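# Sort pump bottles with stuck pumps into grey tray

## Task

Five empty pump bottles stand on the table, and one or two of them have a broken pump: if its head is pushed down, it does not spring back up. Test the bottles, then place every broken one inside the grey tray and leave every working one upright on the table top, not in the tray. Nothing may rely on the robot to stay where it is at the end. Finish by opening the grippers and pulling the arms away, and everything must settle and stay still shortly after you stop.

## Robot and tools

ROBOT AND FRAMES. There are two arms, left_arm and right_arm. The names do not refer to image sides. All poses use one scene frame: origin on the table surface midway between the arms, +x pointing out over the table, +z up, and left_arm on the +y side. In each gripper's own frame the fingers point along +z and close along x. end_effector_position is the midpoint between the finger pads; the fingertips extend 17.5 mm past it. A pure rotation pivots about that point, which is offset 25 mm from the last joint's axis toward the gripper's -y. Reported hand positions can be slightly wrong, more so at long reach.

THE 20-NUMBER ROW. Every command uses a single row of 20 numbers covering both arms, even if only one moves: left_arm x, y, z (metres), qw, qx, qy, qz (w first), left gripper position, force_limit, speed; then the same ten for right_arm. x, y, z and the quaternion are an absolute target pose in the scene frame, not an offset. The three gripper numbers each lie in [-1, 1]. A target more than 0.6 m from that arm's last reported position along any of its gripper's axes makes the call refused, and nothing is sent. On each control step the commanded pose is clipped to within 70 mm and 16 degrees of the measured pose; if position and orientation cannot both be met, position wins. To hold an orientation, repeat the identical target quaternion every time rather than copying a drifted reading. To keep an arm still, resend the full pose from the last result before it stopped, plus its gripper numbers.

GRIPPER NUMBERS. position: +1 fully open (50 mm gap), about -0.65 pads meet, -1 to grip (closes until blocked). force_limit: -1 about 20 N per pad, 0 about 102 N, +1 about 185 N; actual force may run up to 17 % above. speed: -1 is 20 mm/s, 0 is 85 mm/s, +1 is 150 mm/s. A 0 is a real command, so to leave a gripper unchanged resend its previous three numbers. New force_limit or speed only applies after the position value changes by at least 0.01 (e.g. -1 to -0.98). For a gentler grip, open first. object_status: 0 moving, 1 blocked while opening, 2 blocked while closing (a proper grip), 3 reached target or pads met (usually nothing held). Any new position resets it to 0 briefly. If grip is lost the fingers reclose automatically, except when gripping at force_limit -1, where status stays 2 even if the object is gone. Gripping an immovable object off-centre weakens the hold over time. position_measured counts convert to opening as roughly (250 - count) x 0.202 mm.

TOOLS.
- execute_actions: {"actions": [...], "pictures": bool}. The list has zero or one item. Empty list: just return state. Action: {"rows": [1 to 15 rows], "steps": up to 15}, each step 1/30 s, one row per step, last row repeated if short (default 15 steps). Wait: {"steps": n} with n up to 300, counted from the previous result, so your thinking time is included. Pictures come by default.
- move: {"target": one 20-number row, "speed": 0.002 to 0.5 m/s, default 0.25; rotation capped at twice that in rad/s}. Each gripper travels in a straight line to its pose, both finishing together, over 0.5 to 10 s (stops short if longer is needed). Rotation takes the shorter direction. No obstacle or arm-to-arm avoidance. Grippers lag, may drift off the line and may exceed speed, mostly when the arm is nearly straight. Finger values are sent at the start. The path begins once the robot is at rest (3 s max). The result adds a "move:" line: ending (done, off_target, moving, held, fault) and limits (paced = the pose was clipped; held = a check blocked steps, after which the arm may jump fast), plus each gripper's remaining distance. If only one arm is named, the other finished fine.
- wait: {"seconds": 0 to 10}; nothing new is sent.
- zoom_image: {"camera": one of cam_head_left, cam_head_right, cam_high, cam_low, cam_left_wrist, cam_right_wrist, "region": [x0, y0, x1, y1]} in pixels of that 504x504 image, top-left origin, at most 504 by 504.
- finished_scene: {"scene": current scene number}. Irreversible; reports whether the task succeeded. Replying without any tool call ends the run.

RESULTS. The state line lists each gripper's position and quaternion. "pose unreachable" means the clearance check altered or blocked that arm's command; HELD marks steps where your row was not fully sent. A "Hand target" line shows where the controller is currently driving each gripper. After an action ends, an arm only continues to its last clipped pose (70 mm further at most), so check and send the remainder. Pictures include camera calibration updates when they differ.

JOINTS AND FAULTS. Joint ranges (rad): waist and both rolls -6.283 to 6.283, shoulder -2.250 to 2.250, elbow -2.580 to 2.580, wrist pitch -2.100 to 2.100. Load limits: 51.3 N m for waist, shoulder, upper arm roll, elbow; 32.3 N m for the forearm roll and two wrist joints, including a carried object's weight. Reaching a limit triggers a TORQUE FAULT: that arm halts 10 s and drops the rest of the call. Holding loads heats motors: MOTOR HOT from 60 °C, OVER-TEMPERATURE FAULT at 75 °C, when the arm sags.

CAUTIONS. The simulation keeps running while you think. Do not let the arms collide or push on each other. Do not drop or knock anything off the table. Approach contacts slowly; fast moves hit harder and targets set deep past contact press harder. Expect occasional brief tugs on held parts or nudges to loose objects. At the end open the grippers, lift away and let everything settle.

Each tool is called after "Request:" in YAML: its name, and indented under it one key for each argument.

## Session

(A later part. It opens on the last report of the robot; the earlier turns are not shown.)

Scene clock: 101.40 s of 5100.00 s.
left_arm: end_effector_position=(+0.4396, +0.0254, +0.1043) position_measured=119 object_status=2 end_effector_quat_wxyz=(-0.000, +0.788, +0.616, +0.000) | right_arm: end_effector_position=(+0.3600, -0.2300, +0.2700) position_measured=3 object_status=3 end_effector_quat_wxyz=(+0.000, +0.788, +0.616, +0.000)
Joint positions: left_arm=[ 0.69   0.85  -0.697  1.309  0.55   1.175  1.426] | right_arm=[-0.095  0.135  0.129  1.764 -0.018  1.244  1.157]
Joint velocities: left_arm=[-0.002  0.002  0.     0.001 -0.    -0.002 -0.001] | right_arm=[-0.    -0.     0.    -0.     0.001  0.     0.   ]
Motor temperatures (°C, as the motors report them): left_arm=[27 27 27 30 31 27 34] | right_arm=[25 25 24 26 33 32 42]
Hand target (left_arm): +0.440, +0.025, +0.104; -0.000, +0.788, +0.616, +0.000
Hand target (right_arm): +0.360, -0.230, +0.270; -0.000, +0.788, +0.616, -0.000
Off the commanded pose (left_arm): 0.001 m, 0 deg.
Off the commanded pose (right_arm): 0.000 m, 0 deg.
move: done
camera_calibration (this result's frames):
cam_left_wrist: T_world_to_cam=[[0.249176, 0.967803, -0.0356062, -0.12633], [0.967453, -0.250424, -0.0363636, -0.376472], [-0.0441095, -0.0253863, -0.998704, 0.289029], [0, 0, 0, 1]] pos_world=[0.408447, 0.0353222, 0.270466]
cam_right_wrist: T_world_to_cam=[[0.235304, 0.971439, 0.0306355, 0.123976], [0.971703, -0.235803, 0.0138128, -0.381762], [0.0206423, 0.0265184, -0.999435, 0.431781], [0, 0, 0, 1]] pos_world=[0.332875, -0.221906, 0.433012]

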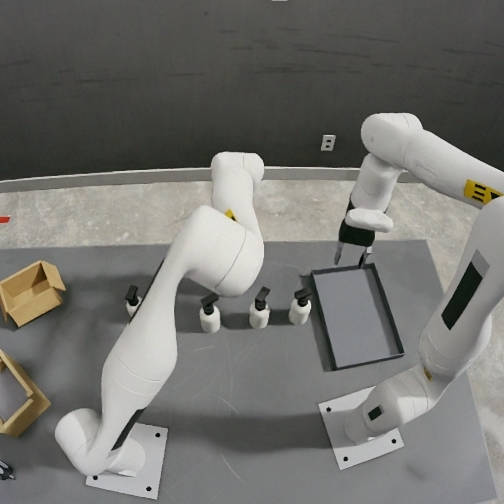

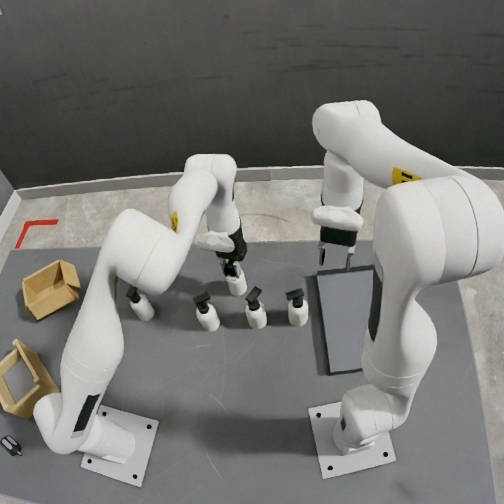

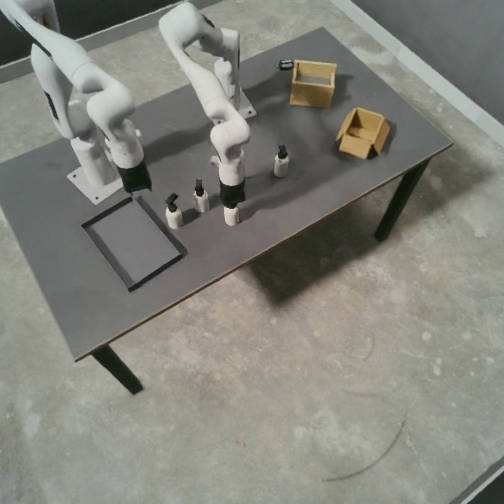

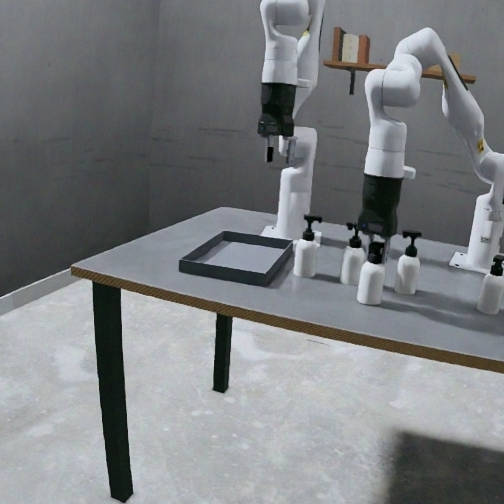

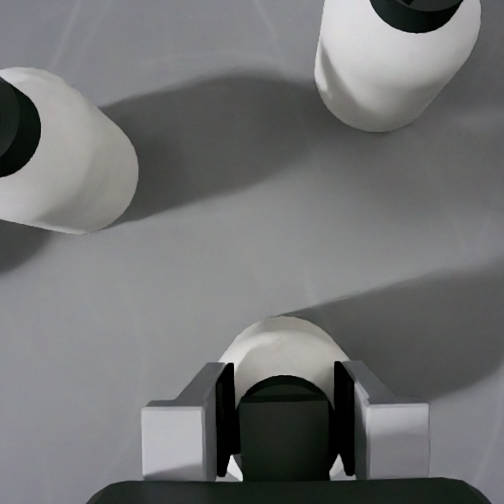

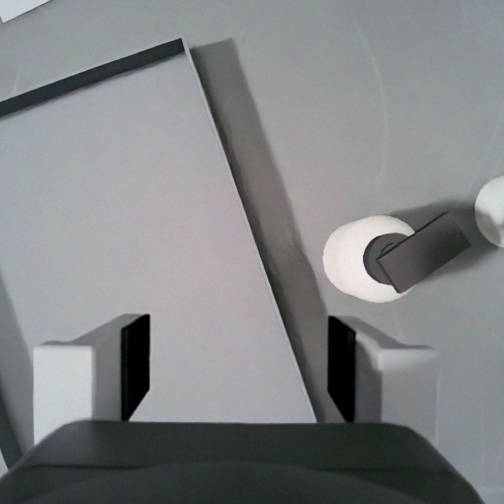

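Request:
move:
  target: [0.44,0.025,0.104,0,0.788,0.616,0,1,0,0.5,0.36,-0.23,0.27,0,0.788,0.616,0,1,0,1]

Request:
move:
  target: [0.44,0.025,0.25,0,0.788,0.616,0,1,0,0.5,0.36,-0.23,0.27,0,0.788,0.616,0,1,0,1]

Request:
move:
  target: [0.343,0.291,0.22,0,0.788,0.616,0,1,0,0.5,0.43,-0.15,0.27,0,0.788,0.616,0,1,0,1]

Request:
move:
  target: [0.343,0.291,0.17,0,0.788,0.616,0,1,0,0.5,0.44,0.025,0.25,0,0.788,0.616,0,1,0,1]

Scene clock: 131.97 s of 5100.00 s.
left_arm: end_effector_position=(+0.4400, +0.0250, +0.1040) position_measured=3 object_status=3 end_effector_quat_wxyz=(+0.000, +0.788, +0.616, +0.000) | right_arm: end_effector_position=(+0.3600, -0.2300, +0.2700) position_measured=3 object_status=3 end_effector_quat_wxyz=(+0.000, +0.788, +0.616, +0.000)
Joint positions: left_arm=[ 0.69   0.851 -0.697  1.307  0.55   1.176  1.427] | right_arm=[-0.095  0.135  0.129  1.764 -0.018  1.244  1.157]
Joint velocities: left_arm=[-0.002 -0.001 -0.001  0.    -0.001 -0.001 -0.   ] | right_arm=[ 0.     0.     0.001 -0.     0.001  0.001  0.   ]
Motor temperatures (°C, as the motors report them): left_arm=[27 28 27 30 31 27 34] | right_arm=[25 25 24 26 33 32 42]
Hand target (left_arm): +0.440, +0.025, +0.104; +0.000, +0.788, +0.616, +0.000
Hand target (right_arm): +0.360, -0.230, +0.270; -0.000, +0.788, +0.616, +0.000
Off the commanded pose (left_arm): 0.000 m, 0 deg.
Off the commanded pose (right_arm): 0.000 m, 0 deg.
After step 90, 26.87 s passed at rest.
move: done
camera_calibration (this result's frames):
cam_left_wrist: T_world_to_cam=[[0.249077, 0.967815, -0.0359886, -0.125944], [0.967466, -0.250347, -0.0365573, -0.37699], [-0.0443903, -0.0257121, -0.998683, 0.288909], [0, 0, 0, 1]] pos_world=[0.40892, 0.0349409, 0.270214]
cam_right_wrist: T_world_to_cam=[[0.235304, 0.971439, 0.0306358, 0.123975], [0.971703, -0.235803, 0.0138142, -0.381763], [0.0206437, 0.0265183, -0.999435, 0.431781], [0, 0, 0, 1]] pos_world=[0.332875, -0.221905, 0.433012]

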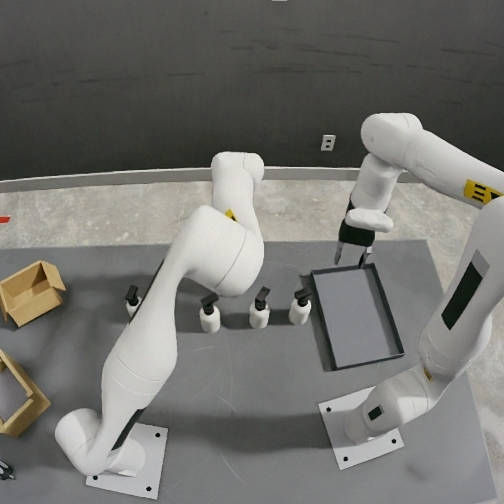

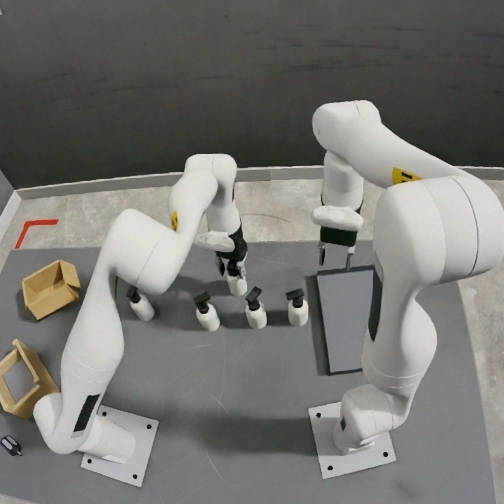

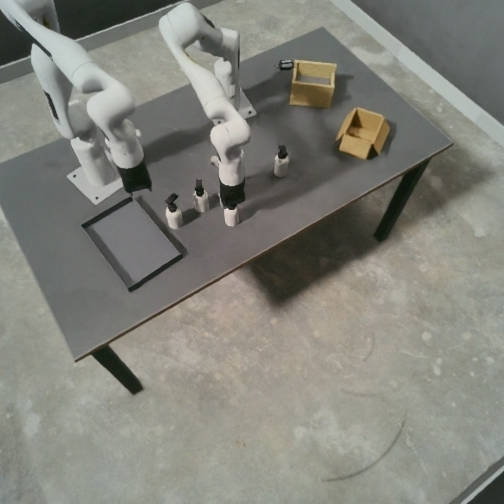

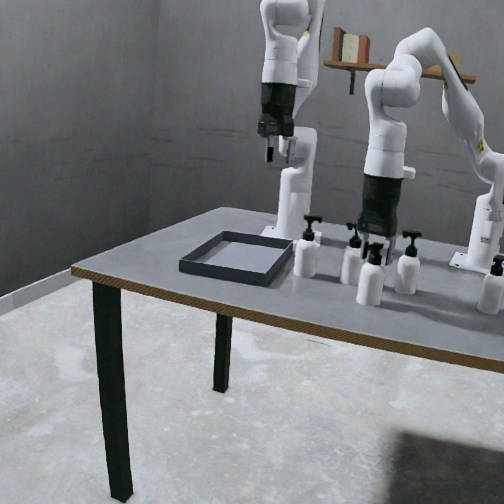

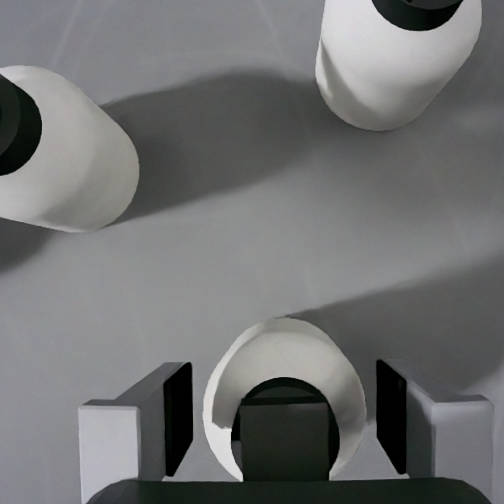

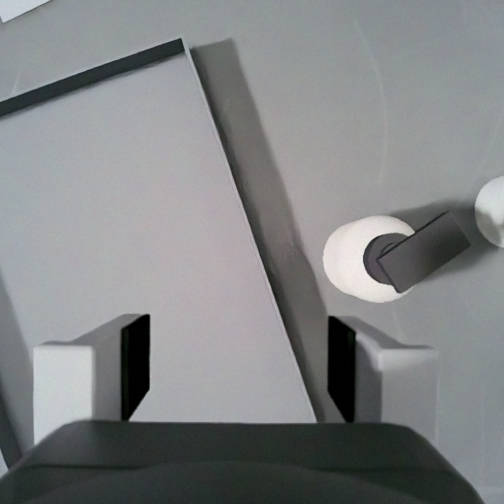

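Scene clock: 133.07 s of 5100.00 s.
left_arm: end_effector_position=(+0.4403, +0.0244, +0.2499) position_measured=3 object_status=3 end_effector_quat_wxyz=(+0.000, +0.788, +0.616, -0.000) | right_arm: end_effector_position=(+0.3600, -0.2300, +0.2700) position_measured=3 object_status=3 end_effector_quat_wxyz=(+0.000, +0.788, +0.616, +0.000)
Joint positions: left_arm=[ 0.667  0.725 -0.738  1.038  0.463  1.529  1.521] | right_arm=[-0.095  0.135  0.129  1.764 -0.018  1.244  1.157]
Joint velocities: left_arm=[-0.005  0.003 -0.    -0.004  0.001  0.002  0.001] | right_arm=[ 0.    -0.001  0.    -0.    -0.    -0.     0.001]
Motor temperatures (°C, as the motors report them): left_arm=[27 28 27 30 31 27 34] | right_arm=[25 25 24 26 33 32 42]
Hand target (left_arm): +0.440, +0.025, +0.250; +0.000, +0.788, +0.616, -0.000
Hand target (right_arm): +0.360, -0.230, +0.270; -0.000, +0.788, +0.616, -0.000
Off the commanded pose (left_arm): 0.001 m, 0 deg.
Off the commanded pose (right_arm): 0.000 m, 0 deg.
move: done
camera_calibration (this result's frames):
cam_left_wrist: T_world_to_cam=[[0.249281, 0.967741, -0.0365484, -0.120146], [0.967409, -0.250574, -0.036493, -0.372098], [-0.0444739, -0.0262602, -0.998665, 0.434687], [0, 0, 0, 1]] pos_world=[0.409253, 0.0344469, 0.416137]
cam_right_wrist: T_world_to_cam=[[0.235304, 0.971439, 0.0306358, 0.123975], [0.971703, -0.235803, 0.0138142, -0.381763], [0.0206437, 0.0265184, -0.999435, 0.431781], [0, 0, 0, 1]] pos_world=[0.332875, -0.221906, 0.433012]

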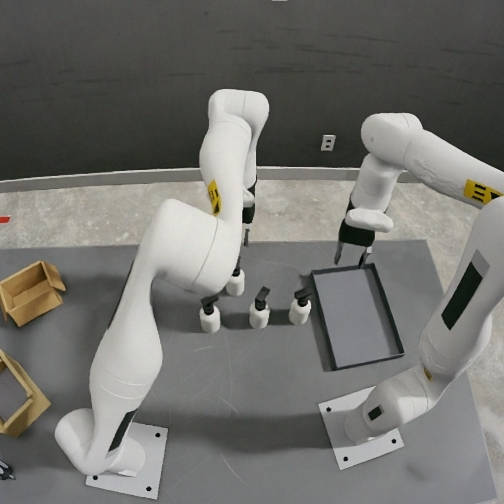

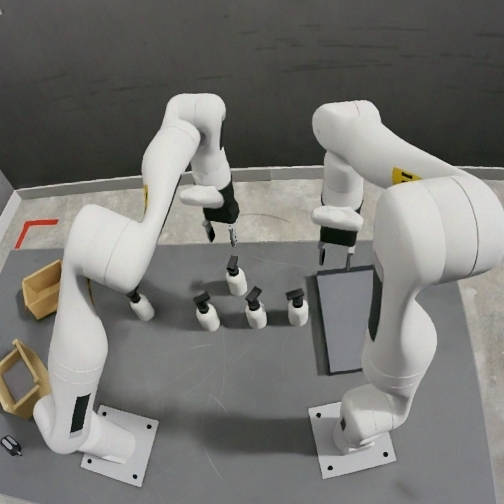

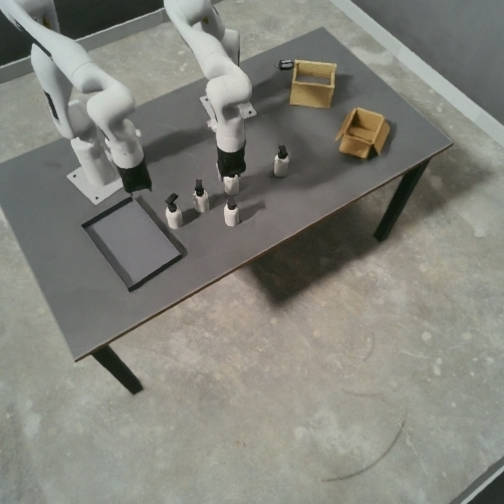

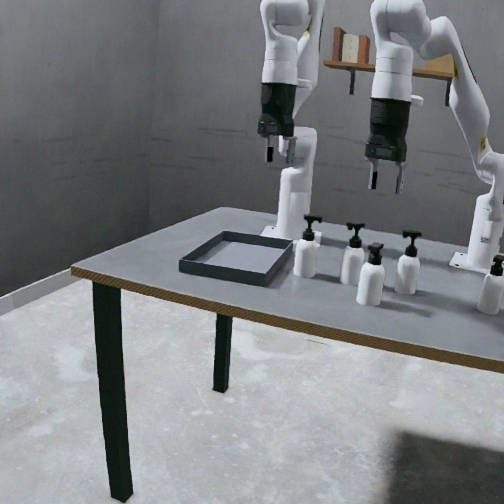

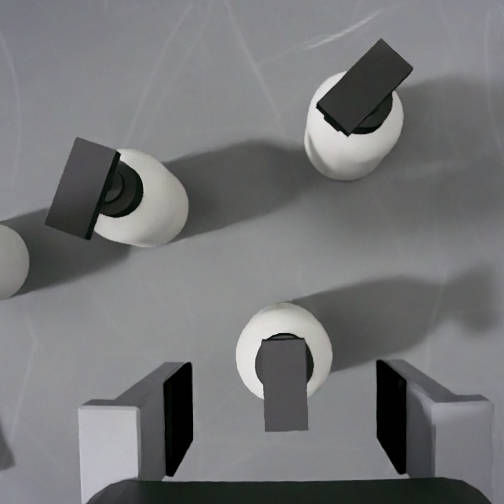

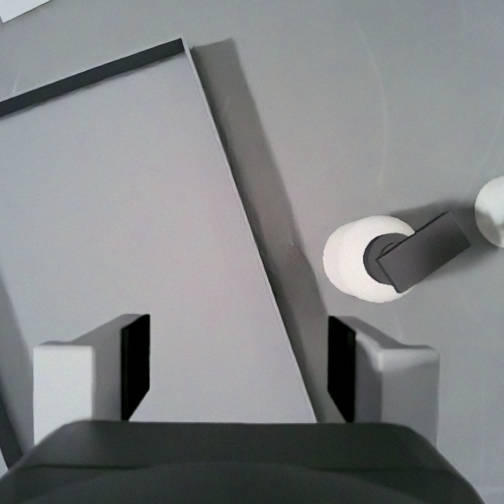

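Scene clock: 134.70 s of 5100.00 s.
left_arm: end_effector_position=(+0.3424, +0.2903, +0.2204) position_measured=3 object_status=3 end_effector_quat_wxyz=(+0.000, +0.788, +0.615, -0.001) | right_arm: end_effector_position=(+0.4298, -0.1497, +0.2703) position_measured=3 object_status=3 end_effector_quat_wxyz=(-0.000, +0.788, +0.616, +0.000)
Joint positions: left_arm=[ 0.495  0.371 -0.89   1.747  0.311  1.174  0.987] | right_arm=[-0.194  0.33   0.087  1.506 -0.03   1.306  1.015]
Joint velocities: left_arm=[-0.006 -0.004 -0.004  0.001  0.003 -0.    -0.005] | right_arm=[-0.001  0.004 -0.001 -0.001 -0.001  0.    -0.001]
Motor temperatures (°C, as the motors report them): left_arm=[27 28 27 30 31 27 34] | right_arm=[25 25 24 26 33 32 42]
Hand target (left_arm): +0.342, +0.291, +0.220; +0.000, +0.788, +0.616, -0.001
Hand target (right_arm): +0.430, -0.150, +0.270; -0.000, +0.788, +0.616, +0.000
Off the commanded pose (left_arm): 0.001 m, 0 deg.
Off the commanded pose (right_arm): 0.000 m, 0 deg.
move: done
camera_calibration (this result's frames):
cam_left_wrist: T_world_to_cam=[[0.250072, 0.967514, -0.0371442, -0.354249], [0.967156, -0.251416, -0.0374133, -0.211324], [-0.0455366, -0.0265682, -0.998609, 0.408217], [0, 0, 0, 1]] pos_world=[0.31156, 0.300456, 0.386585]
cam_right_wrist: T_world_to_cam=[[0.235384, 0.971401, 0.0312083, 0.0293577], [0.971672, -0.235906, 0.0141858, -0.430797], [0.0211423, 0.0269851, -0.999412, 0.428359], [0, 0, 0, 1]] pos_world=[0.402626, -0.141705, 0.433302]

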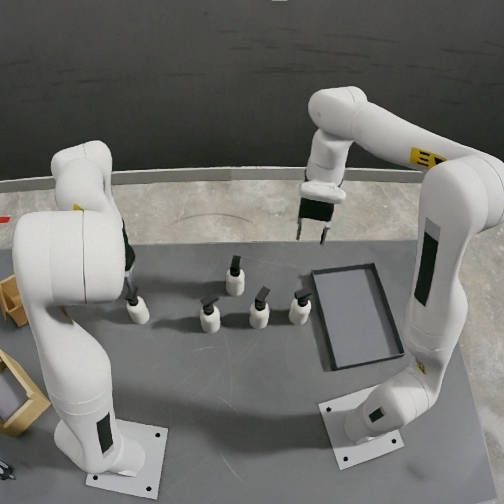

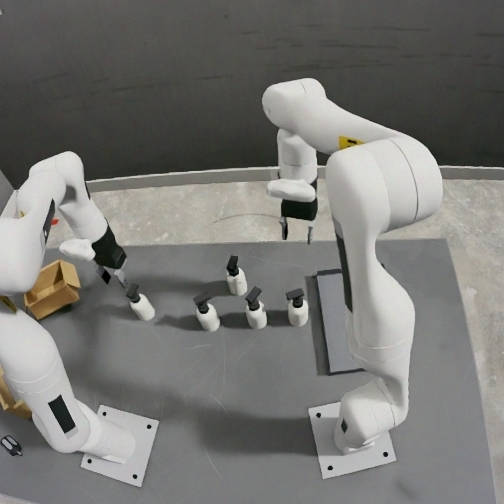

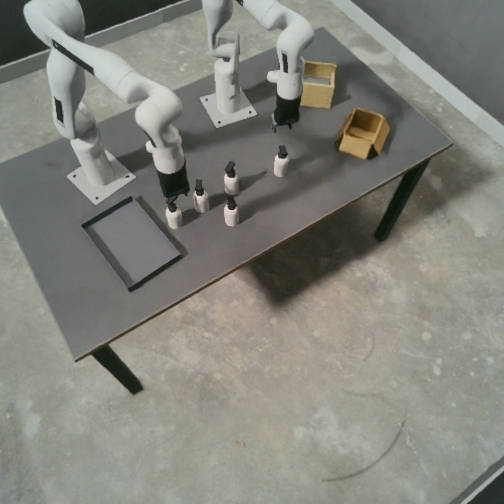

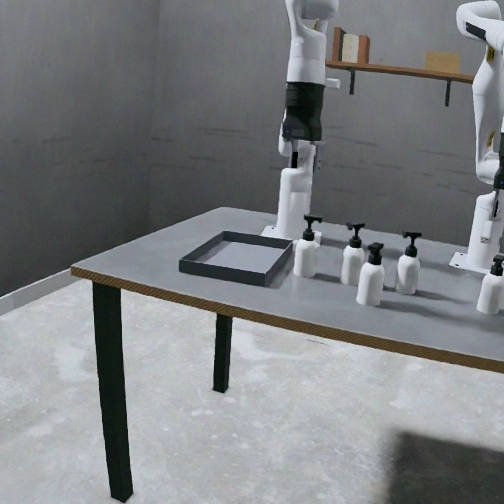

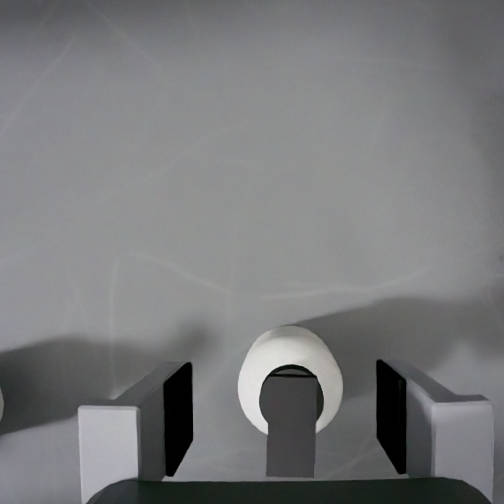

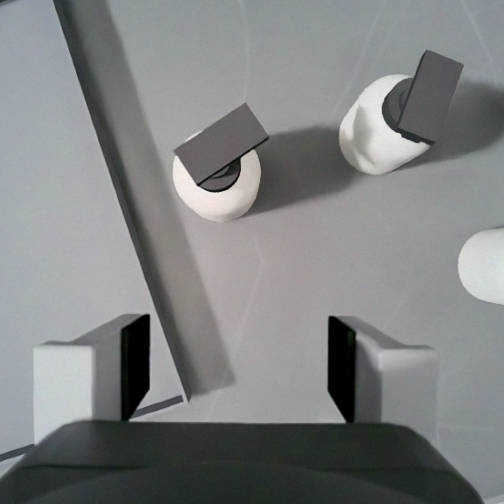

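Scene clock: 135.93 s of 5100.00 s.
left_arm: end_effector_position=(+0.3428, +0.2910, +0.1701) position_measured=3 object_status=3 end_effector_quat_wxyz=(+0.000, +0.788, +0.616, +0.000) | right_arm: end_effector_position=(+0.4397, +0.0253, +0.2505) position_measured=3 object_status=3 end_effector_quat_wxyz=(-0.000, +0.788, +0.616, +0.001)
Joint positions: left_arm=[ 0.457  0.439 -0.856  1.842  0.382  1.035  0.921] | right_arm=[-0.458  0.542  0.029  1.234 -0.016  1.364  0.688]
Joint velocities: left_arm=[-0.003  0.001 -0.001  0.001 -0.     0.001 -0.   ] | right_arm=[-0.003  0.006 -0.001 -0.003  0.001  0.001 -0.002]
Motor temperatures (°C, as the motors report them): left_arm=[27 28 27 30 31 27 34] | right_arm=[25 25 24 26 33 32 42]
Hand target (left_arm): +0.343, +0.291, +0.170; -0.000, +0.788, +0.616, +0.000
Hand target (right_arm): +0.440, +0.025, +0.250; -0.000, +0.788, +0.616, +0.000
Off the commanded pose (left_arm): 0.000 m, 0 deg.
Off the commanded pose (right_arm): 0.001 m, 0 deg.
move: done
camera_calibration (this result's frames):
cam_left_wrist: T_world_to_cam=[[0.249098, 0.96781, -0.0359655, -0.356843], [0.967462, -0.250366, -0.036525, -0.213937], [-0.0443538, -0.0256969, -0.998685, 0.357428], [0, 0, 0, 1]] pos_world=[0.311719, 0.300978, 0.33631]
cam_right_wrist: T_world_to_cam=[[0.235624, 0.971302, 0.0324692, -0.14279], [0.971611, -0.236168, 0.0140303, -0.398774], [0.0212959, 0.0282416, -0.999374, 0.403506], [0, 0, 0, 1]] pos_world=[0.412505, 0.0331187, 0.413485]

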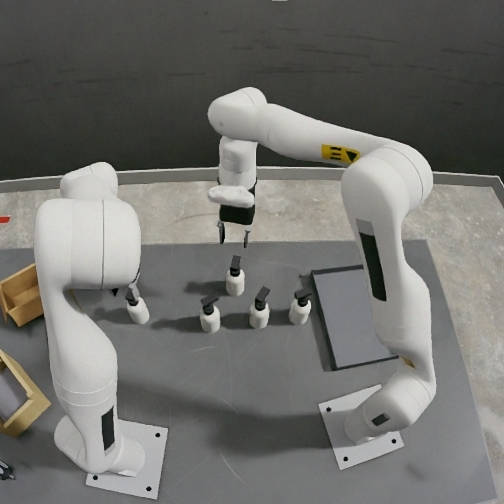

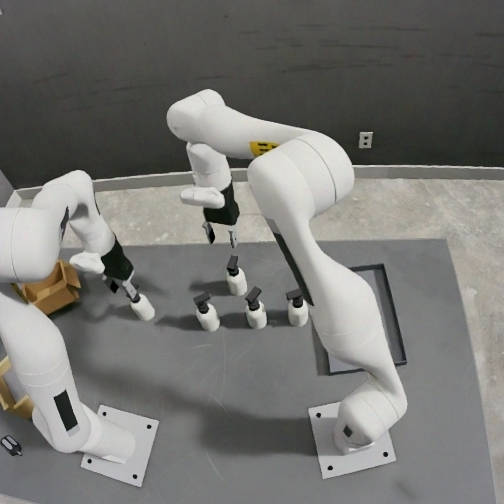

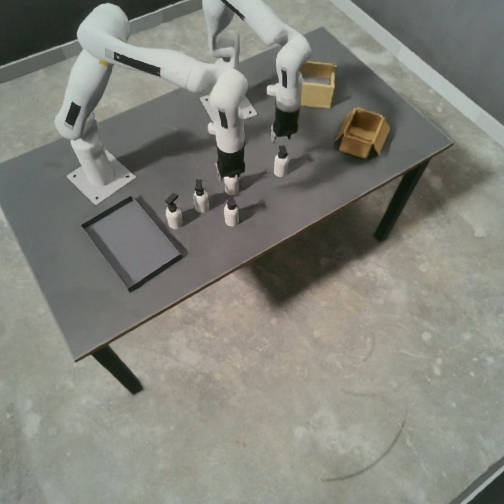

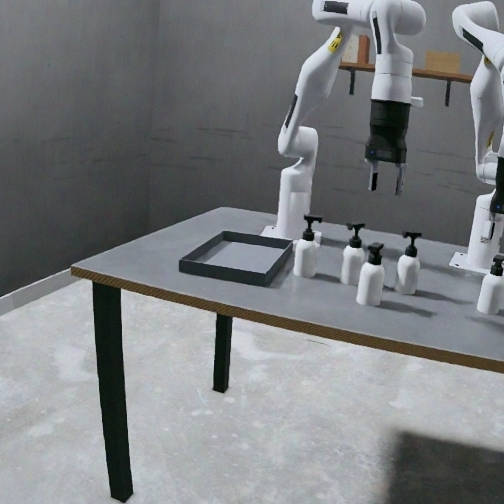

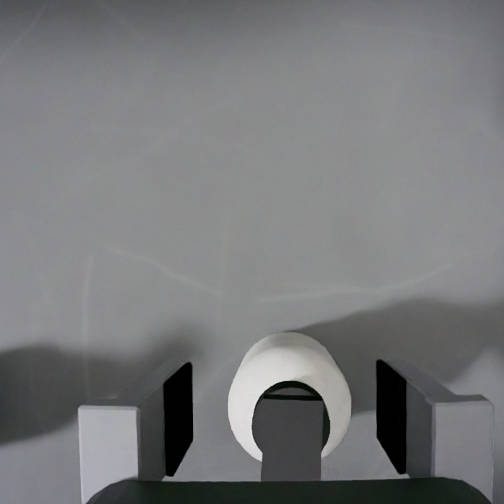

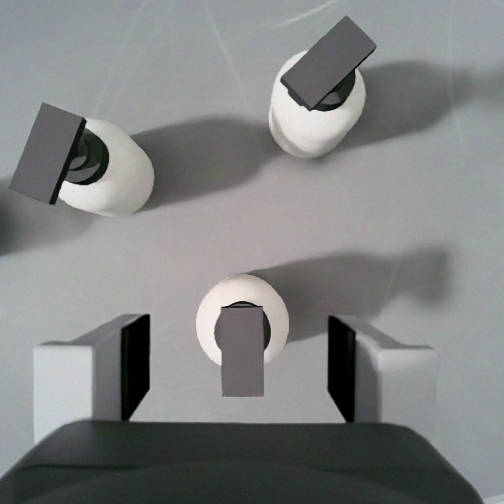

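Request:
move:
  target: [0.343,0.2925,0.102,0,0.788,0.616,0,1,0,0.5,0.44,0.026,0.102,0,0.788,0.616,0,1,0,1]
  speed: 0.12

Request:
move:
  target: [0.343,0.2925,0.102,0,0.788,0.616,0,-1,-0.6,0,0.44,0.026,0.102,0,0.788,0.616,0,-1,-0.6,0]

Scene clock: 148.67 s of 5100.00 s.
left_arm: end_effector_position=(+0.3428, +0.2925, +0.1022) position_measured=3 object_status=3 end_effector_quat_wxyz=(+0.000, +0.788, +0.616, +0.000) | right_arm: end_effector_position=(+0.4405, +0.0264, +0.1020) position_measured=3 object_status=3 end_effector_quat_wxyz=(-0.000, +0.788, +0.616, +0.000)
Joint positions: left_arm=[ 0.383  0.548 -0.779  1.944  0.506  0.855  0.807] | right_arm=[-0.454  0.687  0.018  1.483 -0.014  0.972  0.688]
Joint velocities: left_arm=[-0.001  0.002 -0.001  0.     0.002 -0.    -0.   ] | right_arm=[-0.     0.003  0.     0.001  0.001 -0.002  0.   ]
Motor temperatures (°C, as the motors report them): left_arm=[27 28 27 30 31 27 34] | right_arm=[25 25 24 26 33 32 42]
Hand target (left_arm): +0.343, +0.293, +0.102; -0.000, +0.788, +0.616, -0.000
Hand target (right_arm): +0.440, +0.026, +0.102; -0.000, +0.788, +0.616, +0.000
Off the commanded pose (left_arm): 0.000 m, 0 deg.
Off the commanded pose (right_arm): 0.001 m, 0 deg.
After step 90, 8.10 s passed at rest.
move: done
camera_calibration (this result's frames):
cam_left_wrist: T_world_to_cam=[[0.249224, 0.967778, -0.0359533, -0.360731], [0.967431, -0.250491, -0.0364966, -0.215962], [-0.0443265, -0.0256865, -0.998687, 0.289635], [0, 0, 0, 1]] pos_world=[0.31167, 0.302451, 0.268403]
cam_right_wrist: T_world_to_cam=[[0.234497, 0.971626, 0.0308749, -0.138566], [0.971897, -0.235002, 0.0138264, -0.397297], [0.0206898, 0.026765, -0.999428, 0.255404], [0, 0, 0, 1]] pos_world=[0.413341, 0.0344324, 0.265029]

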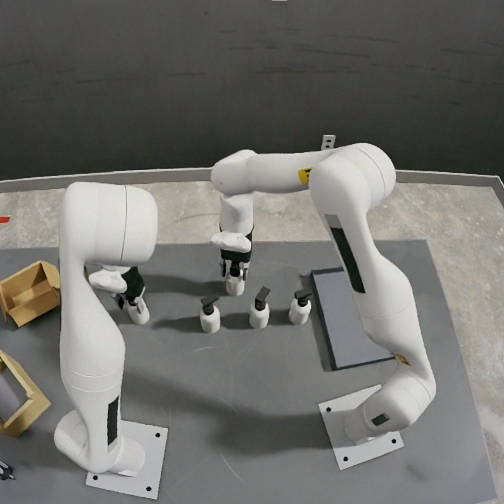

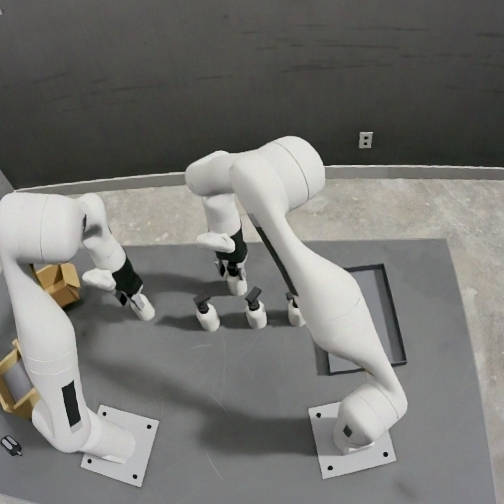

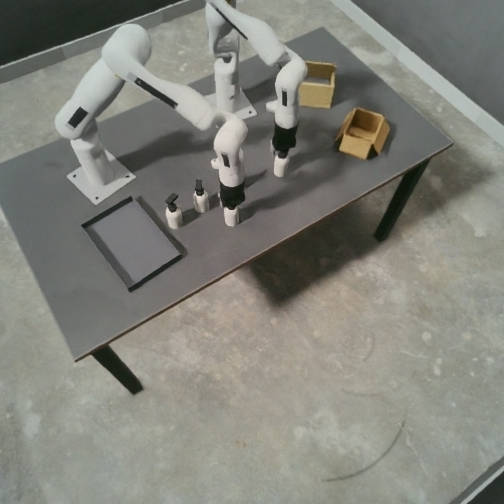

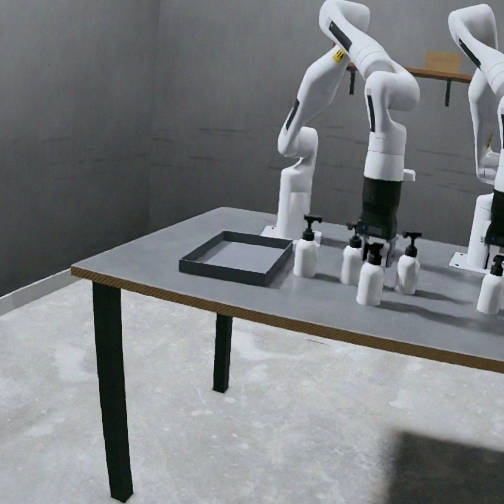

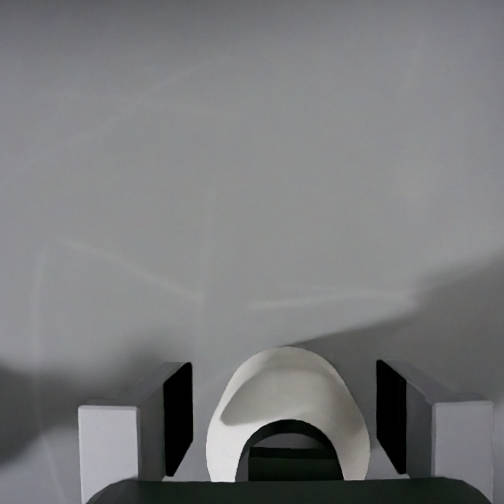

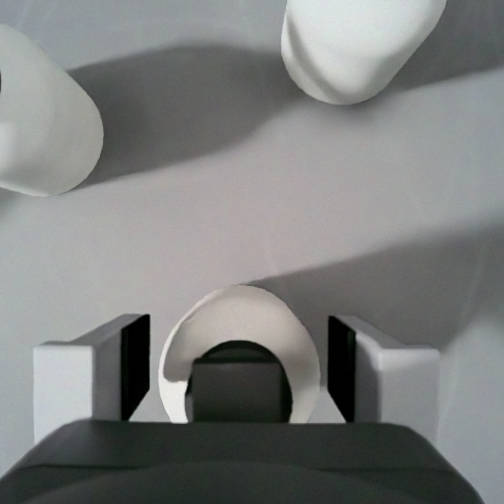

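Scene clock: 149.37 s of 5100.00 s.
left_arm: end_effector_position=(+0.3431, +0.2925, +0.1022) position_measured=176 object_status=2 end_effector_quat_wxyz=(+0.000, +0.788, +0.616, +0.000) | right_arm: end_effector_position=(+0.4402, +0.0262, +0.1023) position_measured=119 object_status=2 end_effector_quat_wxyz=(-0.000, +0.788, +0.616, +0.000)
Joint positions: left_arm=[ 0.383  0.548 -0.779  1.943  0.506  0.855  0.807] | right_arm=[-0.454  0.686  0.019  1.485 -0.014  0.971  0.687]
Joint velocities: left_arm=[-0.001 -0.002 -0.    -0.    -0.     0.    -0.001] | right_arm=[-0.     0.     0.     0.    -0.001 -0.001 -0.001]
Motor temperatures (°C, as the motors report them): left_arm=[27 28 27 30 31 27 34] | right_arm=[25 25 24 26 33 32 42]
Hand target (left_arm): +0.343, +0.293, +0.102; -0.000, +0.788, +0.616, -0.000
Hand target (right_arm): +0.440, +0.026, +0.102; -0.000, +0.788, +0.616, +0.000
Off the commanded pose (left_arm): 0.000 m, 0 deg.
Off the commanded pose (right_arm): 0.000 m, 0 deg.
move: done
camera_calibration (this result's frames):
cam_left_wrist: T_world_to_cam=[[0.249065, 0.967816, -0.0360377, -0.360771], [0.967481, -0.250329, -0.0362838, -0.216339], [-0.0441373, -0.0258288, -0.998692, 0.289584], [0, 0, 0, 1]] pos_world=[0.31194, 0.302483, 0.268354]
cam_right_wrist: T_world_to_cam=[[0.235295, 0.971419, 0.0313194, -0.138694], [0.971692, -0.235821, 0.0142798, -0.397005], [0.0212575, 0.0270729, -0.999407, 0.255429], [0, 0, 0, 1]] pos_world=[0.412971, 0.0341928, 0.265291]

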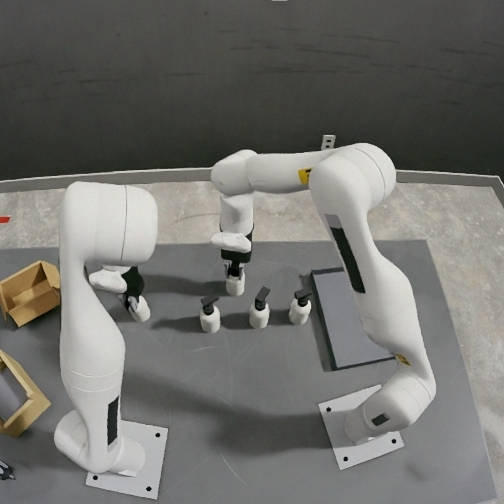

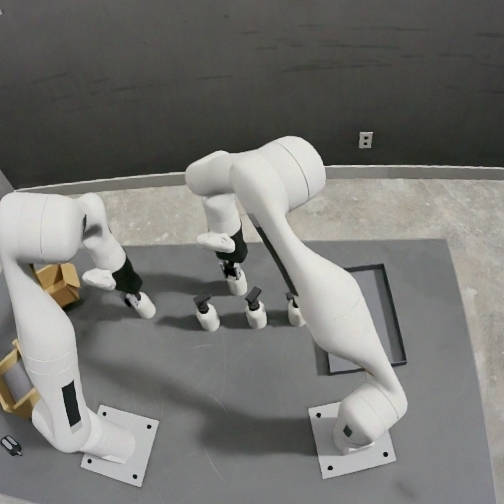

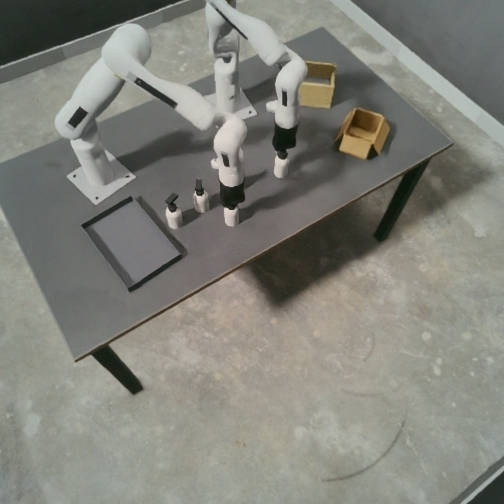

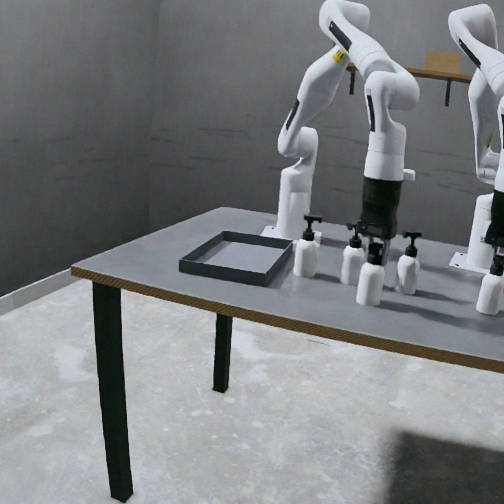

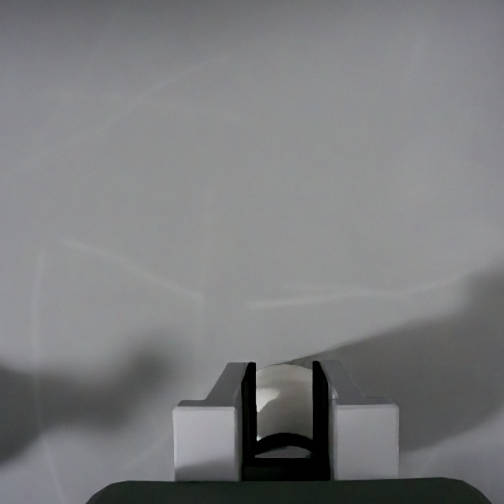

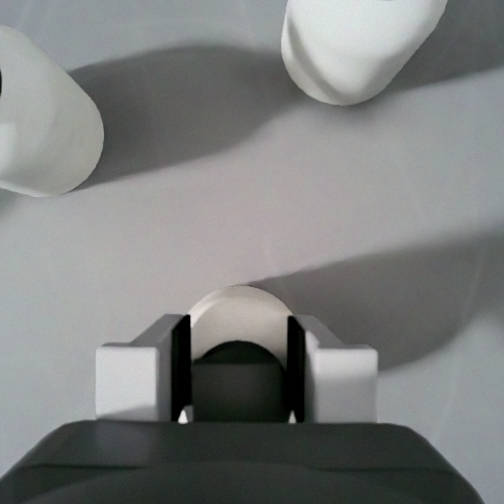

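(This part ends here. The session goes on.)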